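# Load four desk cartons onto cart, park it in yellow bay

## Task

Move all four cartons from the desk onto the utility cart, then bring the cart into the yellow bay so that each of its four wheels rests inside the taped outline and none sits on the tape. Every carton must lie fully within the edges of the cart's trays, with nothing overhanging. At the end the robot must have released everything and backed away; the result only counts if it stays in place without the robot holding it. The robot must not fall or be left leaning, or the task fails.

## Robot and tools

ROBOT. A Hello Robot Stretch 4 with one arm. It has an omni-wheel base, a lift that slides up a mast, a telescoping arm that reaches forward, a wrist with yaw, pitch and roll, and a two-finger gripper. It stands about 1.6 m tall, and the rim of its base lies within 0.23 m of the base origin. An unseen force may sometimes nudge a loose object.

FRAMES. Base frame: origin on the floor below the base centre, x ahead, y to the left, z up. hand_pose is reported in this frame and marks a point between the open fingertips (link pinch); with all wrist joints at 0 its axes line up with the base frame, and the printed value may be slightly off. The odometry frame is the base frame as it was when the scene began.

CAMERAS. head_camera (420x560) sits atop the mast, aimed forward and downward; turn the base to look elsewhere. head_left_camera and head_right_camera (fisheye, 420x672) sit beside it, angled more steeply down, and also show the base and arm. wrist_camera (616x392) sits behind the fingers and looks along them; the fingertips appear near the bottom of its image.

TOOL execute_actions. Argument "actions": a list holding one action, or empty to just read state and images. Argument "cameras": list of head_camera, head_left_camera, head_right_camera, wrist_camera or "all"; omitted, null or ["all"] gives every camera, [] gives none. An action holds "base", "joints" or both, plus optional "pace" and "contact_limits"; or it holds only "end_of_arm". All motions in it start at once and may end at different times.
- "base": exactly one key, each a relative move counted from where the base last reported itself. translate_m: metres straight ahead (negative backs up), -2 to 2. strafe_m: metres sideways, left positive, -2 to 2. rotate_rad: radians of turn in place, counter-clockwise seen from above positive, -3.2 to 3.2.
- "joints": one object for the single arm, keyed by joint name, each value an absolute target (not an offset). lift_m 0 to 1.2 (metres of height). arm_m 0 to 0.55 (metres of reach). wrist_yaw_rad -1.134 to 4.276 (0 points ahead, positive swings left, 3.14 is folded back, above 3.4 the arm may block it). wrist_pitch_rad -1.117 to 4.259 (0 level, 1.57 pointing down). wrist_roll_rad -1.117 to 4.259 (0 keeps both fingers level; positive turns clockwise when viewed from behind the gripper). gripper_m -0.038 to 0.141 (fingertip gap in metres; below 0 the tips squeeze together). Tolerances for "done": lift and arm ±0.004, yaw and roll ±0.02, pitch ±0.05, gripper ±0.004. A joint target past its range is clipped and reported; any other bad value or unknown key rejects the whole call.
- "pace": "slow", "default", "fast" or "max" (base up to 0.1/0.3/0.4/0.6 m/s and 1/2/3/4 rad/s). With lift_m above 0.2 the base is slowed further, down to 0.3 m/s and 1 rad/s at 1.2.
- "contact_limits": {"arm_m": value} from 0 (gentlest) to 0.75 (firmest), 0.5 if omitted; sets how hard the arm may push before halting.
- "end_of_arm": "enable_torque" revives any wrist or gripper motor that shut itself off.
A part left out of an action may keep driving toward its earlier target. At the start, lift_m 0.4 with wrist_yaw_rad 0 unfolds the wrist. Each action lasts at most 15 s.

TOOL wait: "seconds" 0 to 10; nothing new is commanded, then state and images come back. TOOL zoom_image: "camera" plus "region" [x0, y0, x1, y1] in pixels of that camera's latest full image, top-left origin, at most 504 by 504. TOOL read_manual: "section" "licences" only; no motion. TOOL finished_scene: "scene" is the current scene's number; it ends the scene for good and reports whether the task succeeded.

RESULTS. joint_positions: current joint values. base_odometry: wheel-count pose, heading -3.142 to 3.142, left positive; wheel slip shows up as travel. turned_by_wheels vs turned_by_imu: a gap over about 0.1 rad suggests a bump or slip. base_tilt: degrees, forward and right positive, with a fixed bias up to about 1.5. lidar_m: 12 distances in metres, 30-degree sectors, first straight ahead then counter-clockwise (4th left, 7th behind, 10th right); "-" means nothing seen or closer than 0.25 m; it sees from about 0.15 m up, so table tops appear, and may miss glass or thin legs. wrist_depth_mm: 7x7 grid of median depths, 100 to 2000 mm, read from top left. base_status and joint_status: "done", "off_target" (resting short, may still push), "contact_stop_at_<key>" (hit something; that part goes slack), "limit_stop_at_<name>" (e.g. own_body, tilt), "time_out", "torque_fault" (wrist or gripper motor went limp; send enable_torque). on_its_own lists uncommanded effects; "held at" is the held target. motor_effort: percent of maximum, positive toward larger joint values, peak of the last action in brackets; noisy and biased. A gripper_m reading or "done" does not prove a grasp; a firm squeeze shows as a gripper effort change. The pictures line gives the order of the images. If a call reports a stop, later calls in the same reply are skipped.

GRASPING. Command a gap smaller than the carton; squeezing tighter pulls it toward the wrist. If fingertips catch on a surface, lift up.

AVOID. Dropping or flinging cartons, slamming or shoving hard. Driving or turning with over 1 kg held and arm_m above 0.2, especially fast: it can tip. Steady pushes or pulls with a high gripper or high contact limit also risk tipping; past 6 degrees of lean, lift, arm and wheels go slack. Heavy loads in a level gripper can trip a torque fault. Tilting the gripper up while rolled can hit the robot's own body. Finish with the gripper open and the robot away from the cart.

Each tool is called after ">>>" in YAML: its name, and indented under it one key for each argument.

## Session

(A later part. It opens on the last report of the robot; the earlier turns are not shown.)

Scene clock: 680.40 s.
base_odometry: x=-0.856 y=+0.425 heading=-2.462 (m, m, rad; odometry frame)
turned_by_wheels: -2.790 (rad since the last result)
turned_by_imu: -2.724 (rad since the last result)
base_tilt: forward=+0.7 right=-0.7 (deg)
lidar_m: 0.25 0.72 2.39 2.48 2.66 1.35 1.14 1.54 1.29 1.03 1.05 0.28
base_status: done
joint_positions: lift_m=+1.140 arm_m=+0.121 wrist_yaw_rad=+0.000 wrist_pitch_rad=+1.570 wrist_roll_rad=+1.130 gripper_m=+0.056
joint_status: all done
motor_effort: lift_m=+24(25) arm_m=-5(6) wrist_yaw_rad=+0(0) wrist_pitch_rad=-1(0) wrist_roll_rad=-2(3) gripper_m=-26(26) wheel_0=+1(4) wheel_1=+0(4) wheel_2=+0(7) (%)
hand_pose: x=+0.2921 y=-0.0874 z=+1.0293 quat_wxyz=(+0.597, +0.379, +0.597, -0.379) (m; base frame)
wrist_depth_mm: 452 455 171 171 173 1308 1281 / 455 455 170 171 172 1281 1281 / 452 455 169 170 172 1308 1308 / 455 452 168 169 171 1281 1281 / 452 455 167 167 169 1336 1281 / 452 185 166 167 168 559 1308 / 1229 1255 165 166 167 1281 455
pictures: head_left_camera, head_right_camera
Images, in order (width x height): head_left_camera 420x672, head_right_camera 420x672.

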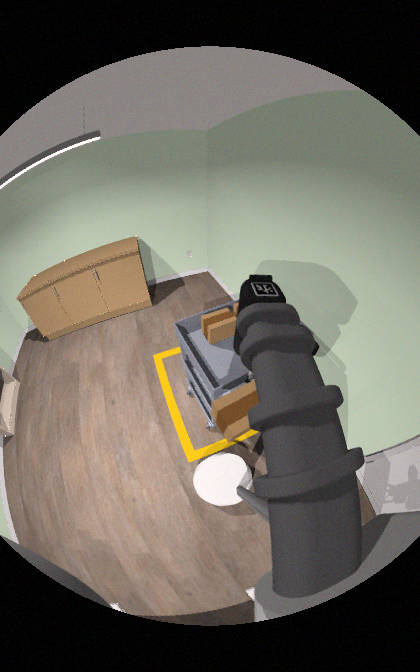

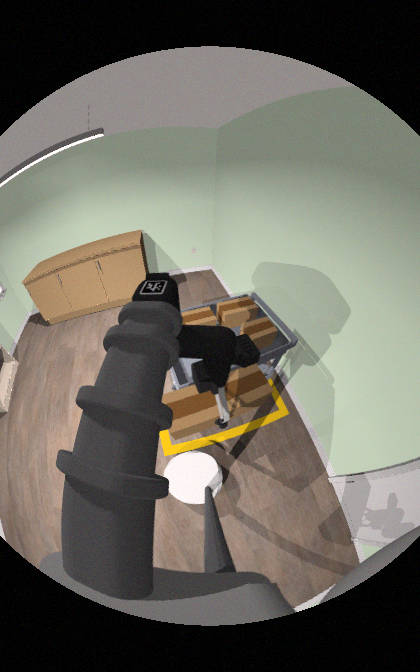

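>>> execute_actions:
  actions:
    - {"joints":{"arm_m":0.44,"wrist_roll_rad":1.15},"pace":"fast"}
  cameras: ["wrist_camera","head_left_camera","head_right_camera"]

Scene clock: 684.80 s.
base_odometry: x=-0.856 y=+0.425 heading=-2.462 (m, m, rad; odometry frame)
turned_by_wheels: +0.000 (rad since the last result)
turned_by_imu: +0.001 (rad since the last result)
base_tilt: forward=+0.7 right=-0.7 (deg)
lidar_m: 0.37 0.70 2.44 2.50 2.66 1.38 1.13 1.55 1.29 1.05 1.03 0.50
base_status: not commanded
joint_positions: lift_m=+1.140 arm_m=+0.439 wrist_yaw_rad=+0.000 wrist_pitch_rad=+1.570 wrist_roll_rad=+1.150 gripper_m=+0.056
joint_status: all done
motor_effort: lift_m=+24(24) arm_m=+6(6) wrist_yaw_rad=-1(1) wrist_pitch_rad=-1(4) wrist_roll_rad=+1(3) gripper_m=-25(22) wheel_0=+1(1) wheel_1=+0(0) wheel_2=-1(1) (%)
hand_pose: x=+0.6103 y=-0.0874 z=+1.0293 quat_wxyz=(+0.594, +0.385, +0.593, -0.384) (m; base frame)
wrist_depth_mm: 332 355 172 172 174 1308 1308 / 332 355 170 170 172 1281 1308 / 452 452 169 169 171 1308 1308 / 334 336 167 169 170 1281 1308 / 334 338 167 167 169 1281 1281 / 334 185 166 167 168 1042 1308 / 433 455 165 166 167 1042 1308
pictures: head_left_camera, head_right_camera, wrist_camera
Images, in order (width x height): head_left_camera 420x672, head_right_camera 420x672, wrist_camera 616x392.

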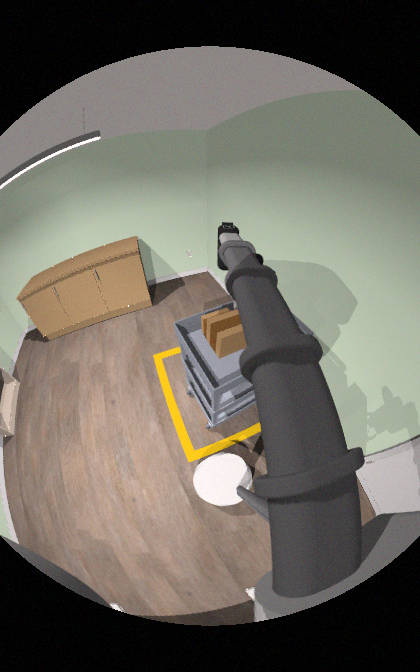

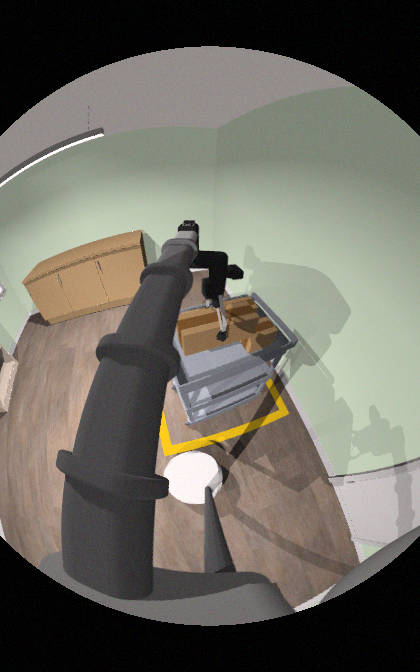

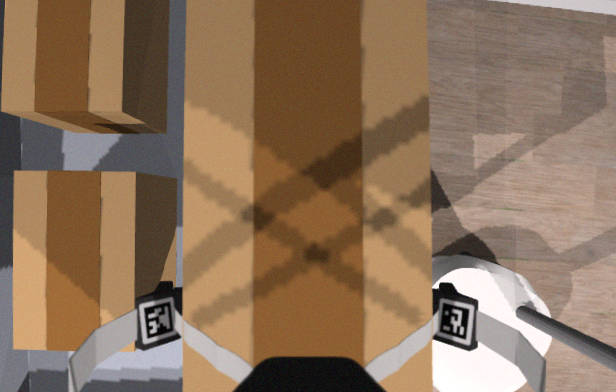

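>>> execute_actions:
  actions:
    - {"base":{"strafe_m":0.025},"joints":{"arm_m":0.472,"lift_m":1.065}}
  cameras: ["wrist_camera","head_left_camera","head_right_camera","head_camera"]

Scene clock: 697.83 s.
base_odometry: x=-0.840 y=+0.405 heading=-2.462 (m, m, rad; odometry frame)
turned_by_wheels: +0.000 (rad since the last result)
turned_by_imu: +0.001 (rad since the last result)
base_tilt: forward=+0.7 right=-0.8 (deg)
lidar_m: 0.38 0.85 2.38 2.44 2.64 1.34 1.11 1.26 1.31 1.08 1.06 0.48
base_status: done
joint_positions: lift_m=+1.065 arm_m=+0.471 wrist_yaw_rad=+0.000 wrist_pitch_rad=+1.570 wrist_roll_rad=+1.150 gripper_m=+0.056
joint_status: all done
motor_effort: lift_m=+17(22) arm_m=+6(8) wrist_yaw_rad=+0(0) wrist_pitch_rad=-1(0) wrist_roll_rad=+1(1) gripper_m=-21(24) wheel_0=-2(6) wheel_1=-2(7) wheel_2=+0(0) (%)
hand_pose: x=+0.6421 y=-0.0874 z=+0.9549 quat_wxyz=(+0.594, +0.385, +0.593, -0.384) (m; base frame)
wrist_depth_mm: 262 264 171 172 174 1205 1229 / 285 314 170 171 172 389 1205 / 377 382 169 170 171 389 1229 / 259 260 168 168 170 389 1205 / 260 263 167 167 169 387 1205 / 259 185 166 167 168 319 1138 / 259 262 164 166 167 345 991
pictures: head_camera, head_left_camera, head_right_camera, wrist_camera
Images, in order (width x height): head_camera 420x560, head_left_camera 420x672, head_right_camera 420x672, wrist_camera 616x392.

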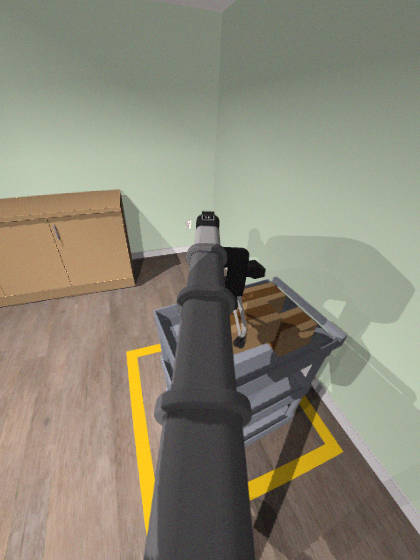

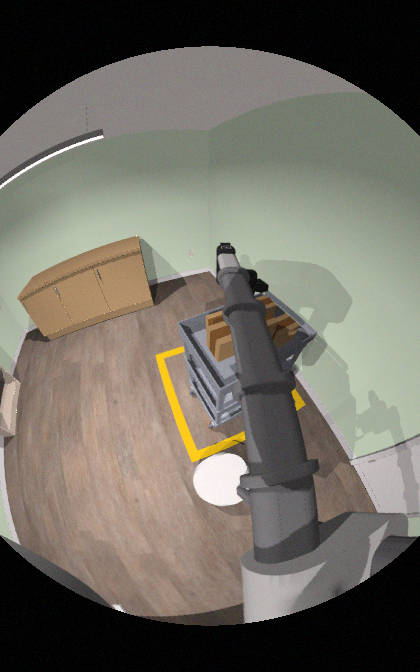

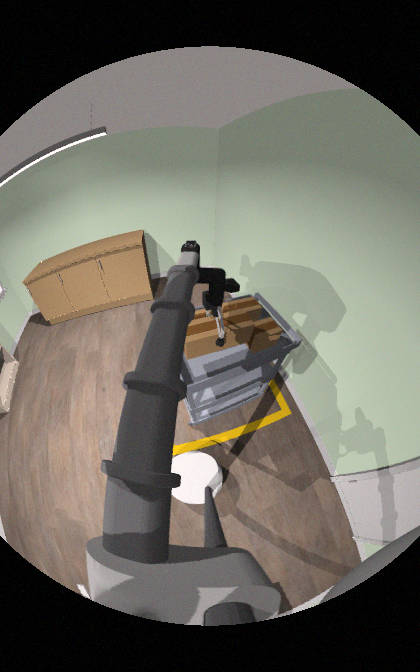

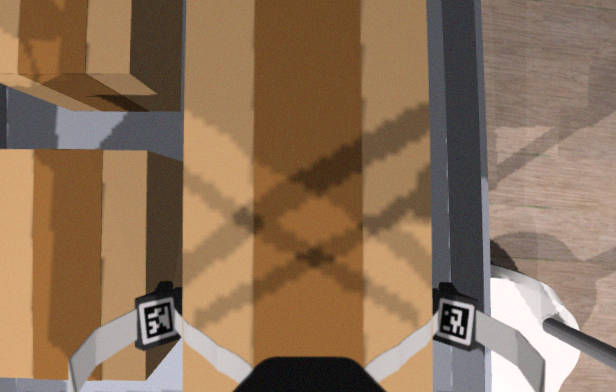

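>>> zoom_image:
  camera: "head_left_camera"
  region: [160, 280, 330, 420]

>>> zoom_image:
  camera: "head_camera"
  region: [220, 260, 360, 390]

Region (160, 280, 330, 420) of head_left_camera's 420x672 image, scaled by 2.965, with more detail than that image has; it fills the top 415 rows of this view, and the rest is white.

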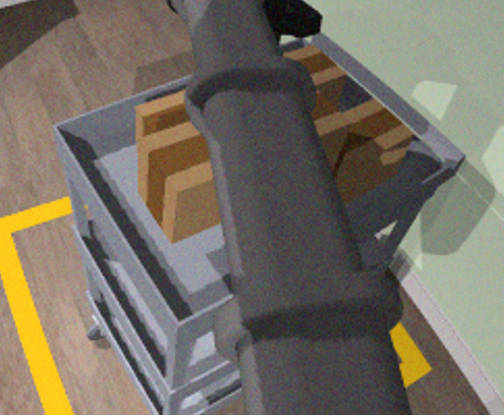

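Region (220, 260, 360, 390) of head_camera's 420x560 image, scaled by 3.600, with more detail than that image has; it fills the top 468 rows of this view, and the rest is white.

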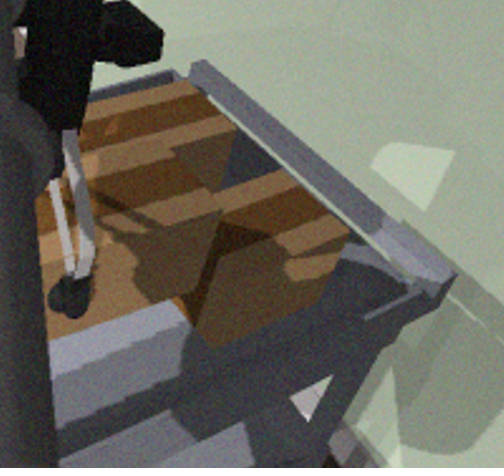

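>>> execute_actions:
  actions:
    - {"joints":{"lift_m":0.972,"arm_m":0.457,"wrist_roll_rad":1.13}}
  cameras: ["head_left_camera","wrist_camera"]

Scene clock: 718.83 s.
base_odometry: x=-0.840 y=+0.405 heading=-2.462 (m, m, rad; odometry frame)
turned_by_wheels: +0.000 (rad since the last result)
turned_by_imu: +0.001 (rad since the last result)
base_tilt: forward=+0.7 right=-0.8 (deg)
lidar_m: 0.39 0.83 2.43 2.50 2.65 1.36 1.10 1.24 1.31 1.04 1.05 0.49
base_status: not commanded
joint_positions: lift_m=+0.972 arm_m=+0.458 wrist_yaw_rad=+0.000 wrist_pitch_rad=+1.570 wrist_roll_rad=+1.130 gripper_m=+0.056
joint_status: all done
motor_effort: lift_m=+17(17) arm_m=-6(7) wrist_yaw_rad=+0(1) wrist_pitch_rad=-1(1) wrist_roll_rad=-1(1) gripper_m=-24(25) wheel_0=-2(1) wheel_1=-2(2) wheel_2=+0(0) (%)
hand_pose: x=+0.6292 y=-0.0874 z=+0.8620 quat_wxyz=(+0.597, +0.379, +0.597, -0.379) (m; base frame)
wrist_depth_mm: 217 283 170 171 172 287 1138 / 285 287 169 170 171 290 1138 / 173 287 169 169 171 290 1118 / 175 264 167 168 170 293 1138 / 176 267 167 167 169 293 1138 / 176 185 166 167 168 241 917 / 168 250 165 166 167 273 842
pictures: head_left_camera, wrist_camera
Images, in order (width x height): head_left_camera 420x672, wrist_camera 616x392.

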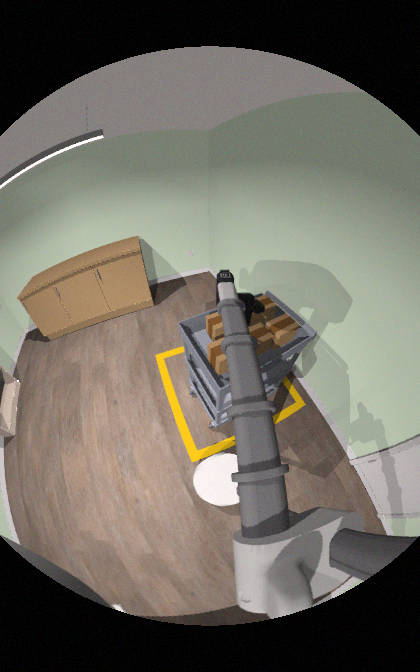

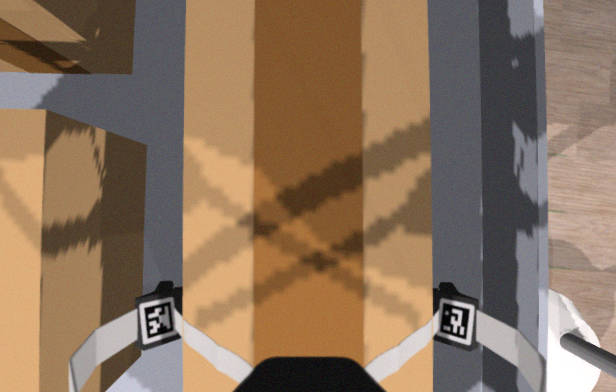

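>>> execute_actions:
  actions:
    - {"joints":{"gripper_m":0.135}}
  cameras: []

>>> execute_actions:
  actions:
    - {"joints":{"lift_m":1.07},"pace":"fast"}
  cameras: []

>>> execute_actions:
  actions:
    - {"base":{"translate_m":-0.6},"joints":{"arm_m":0.0},"pace":"fast"}

Scene clock: 723.87 s.
base_odometry: x=-0.840 y=+0.405 heading=-2.462 (m, m, rad; odometry frame)
turned_by_wheels: +0.000 (rad since the last result)
turned_by_imu: +0.002 (rad since the last result)
base_tilt: forward=+0.7 right=-0.7 (deg)
lidar_m: 0.39 0.85 2.42 2.45 2.64 1.35 1.13 1.23 1.30 1.04 1.06 0.47
base_status: not commanded
joint_positions: lift_m=+0.972 arm_m=+0.458 wrist_yaw_rad=+0.000 wrist_pitch_rad=+1.572 wrist_roll_rad=+1.130 gripper_m=+0.135
joint_status: all done
motor_effort: lift_m=+14(17) arm_m=-5(6) wrist_yaw_rad=+1(3) wrist_pitch_rad=-7(12) wrist_roll_rad=-3(1) gripper_m=+2(27) wheel_0=+0(2) wheel_1=-1(1) wheel_2=+0(0) (%)
hand_pose: x=+0.6285 y=-0.0874 z=+0.8622 quat_wxyz=(+0.597, +0.379, +0.597, -0.379) (m; base frame)
wrist_depth_mm: 213 278 178 179 180 294 1138 / 291 294 178 178 180 296 1138 / 176 293 178 178 180 296 1118 / 175 258 177 178 179 298 1138 / 176 260 176 177 179 298 1118 / 176 213 177 177 179 246 904 / 178 229 176 141 178 268 891
pictures: none
No camera images: the call's "cameras" was empty. Leave "cameras" out to get every camera's image.

Scene clock: 725.03 s.
base_odometry: x=-0.840 y=+0.405 heading=-2.462 (m, m, rad; odometry frame)
turned_by_wheels: +0.000 (rad since the last result)
turned_by_imu: +0.000 (rad since the last result)
base_tilt: forward=+0.7 right=-0.7 (deg)
lidar_m: 0.39 0.84 2.38 2.46 2.65 1.34 1.13 1.26 1.31 1.06 1.07 0.49
base_status: not commanded
joint_positions: lift_m=+1.070 arm_m=+0.458 wrist_yaw_rad=+0.000 wrist_pitch_rad=+1.570 wrist_roll_rad=+1.130 gripper_m=+0.135
joint_status: all done
motor_effort: lift_m=+23(25) arm_m=-5(5) wrist_yaw_rad=-1(1) wrist_pitch_rad=-1(7) wrist_roll_rad=-4(5) gripper_m=+2(1) wheel_0=+0(0) wheel_1=-1(1) wheel_2=+0(0) (%)
hand_pose: x=+0.6291 y=-0.0874 z=+0.9595 quat_wxyz=(+0.597, +0.379, +0.597, -0.378) (m; base frame)
wrist_depth_mm: 266 282 389 282 394 1229 1229 / 314 340 387 268 394 1229 1255 / 266 382 384 270 394 1205 1229 / 266 268 379 270 392 1229 1229 / 265 267 384 271 394 1025 1205 / 265 206 268 271 271 1008 1205 / 265 387 387 148 392 368 1008
pictures: none
No camera images: the call's "cameras" was empty. Leave "cameras" out to get every camera's image.

Scene clock: 728.30 s.
base_odometry: x=-0.373 y=+0.783 heading=-2.462 (m, m, rad; odometry frame)
turned_by_wheels: +0.000 (rad since the last result)
turned_by_imu: +0.003 (rad since the last result)
base_tilt: forward=+0.7 right=-0.7 (deg)
lidar_m: 1.02 2.70 2.61 2.46 1.33 0.68 0.53 0.55 1.50 1.27 1.23 1.19
base_status: done
joint_positions: lift_m=+1.070 arm_m=+0.002 wrist_yaw_rad=+0.000 wrist_pitch_rad=+1.570 wrist_roll_rad=+1.130 gripper_m=+0.135
joint_status: all done
joint sent to its limit — the command would take arm_m past its lower limit, so that joint was sent only as far as its limit.
motor_effort: lift_m=+23(23) arm_m=-6(6) wrist_yaw_rad=+0(1) wrist_pitch_rad=-2(1) wrist_roll_rad=-1(2) gripper_m=+2(0) wheel_0=+0(4) wheel_1=-1(6) wheel_2=-2(10) (%)
hand_pose: x=+0.1734 y=-0.0874 z=+0.9595 quat_wxyz=(+0.597, +0.379, +0.597, -0.379) (m; base frame)
wrist_depth_mm: 1182 1205 1205 1205 1205 1205 1255 / 1182 1205 1205 1229 1229 1205 1255 / 1182 1182 1205 1182 1205 1205 1229 / 1182 1205 1182 1182 1229 1229 1205 / 1182 1182 1205 976 991 1229 1229 / 1182 206 1182 976 991 373 1229 / 1182 1182 1182 148 1229 1229 336
pictures: head_camera, head_left_camera, head_right_camera, wrist_camera
Images, in order (width x height): head_camera 420x560, head_left_camera 420x672, head_right_camera 420x672, wrist_camera 616x392.

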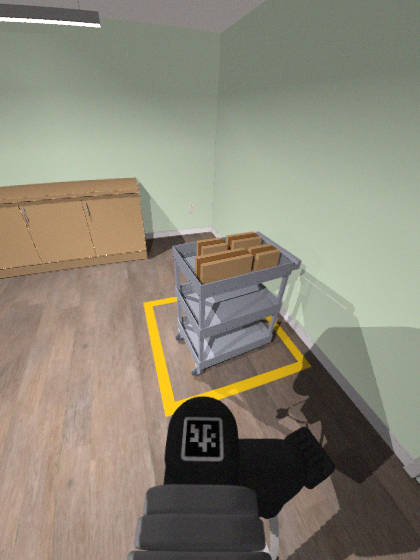

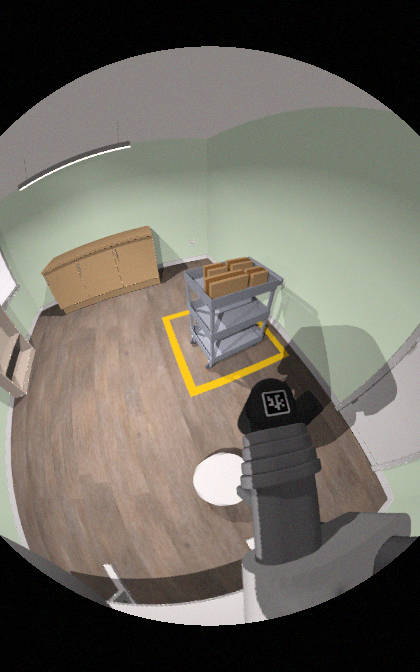

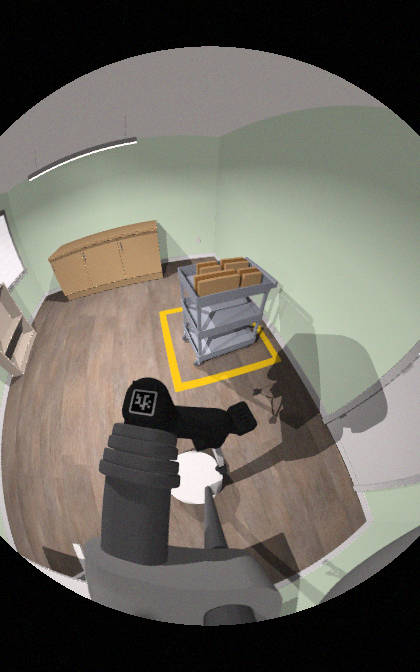

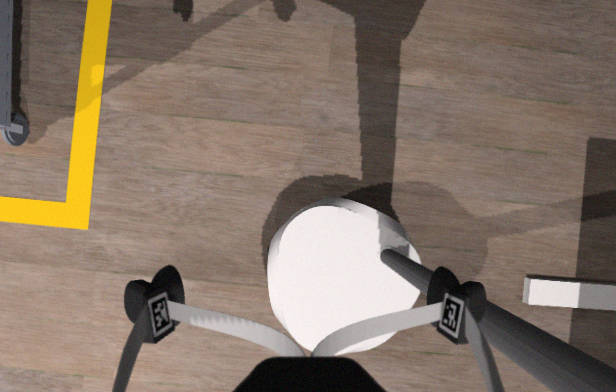

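>>> zoom_image:
  camera: "head_camera"
  region: [135, 220, 320, 410]

Region (135, 220, 320, 410) of head_camera's 420x560 image, scaled by 2.653, with more detail than that image has; it fills the left 491 columns of this view, and the rest is white.

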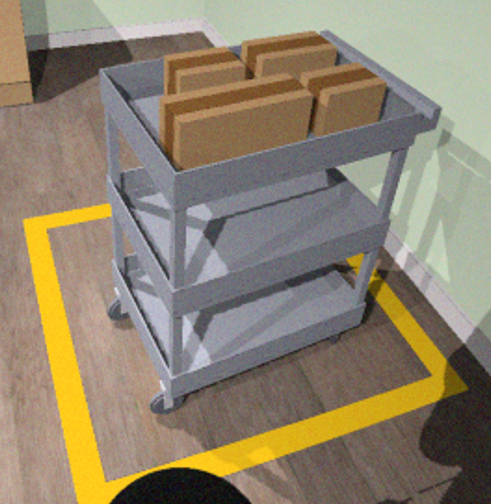

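>>> finished_scene:
  scene: 1

The scene is finished: the task was done.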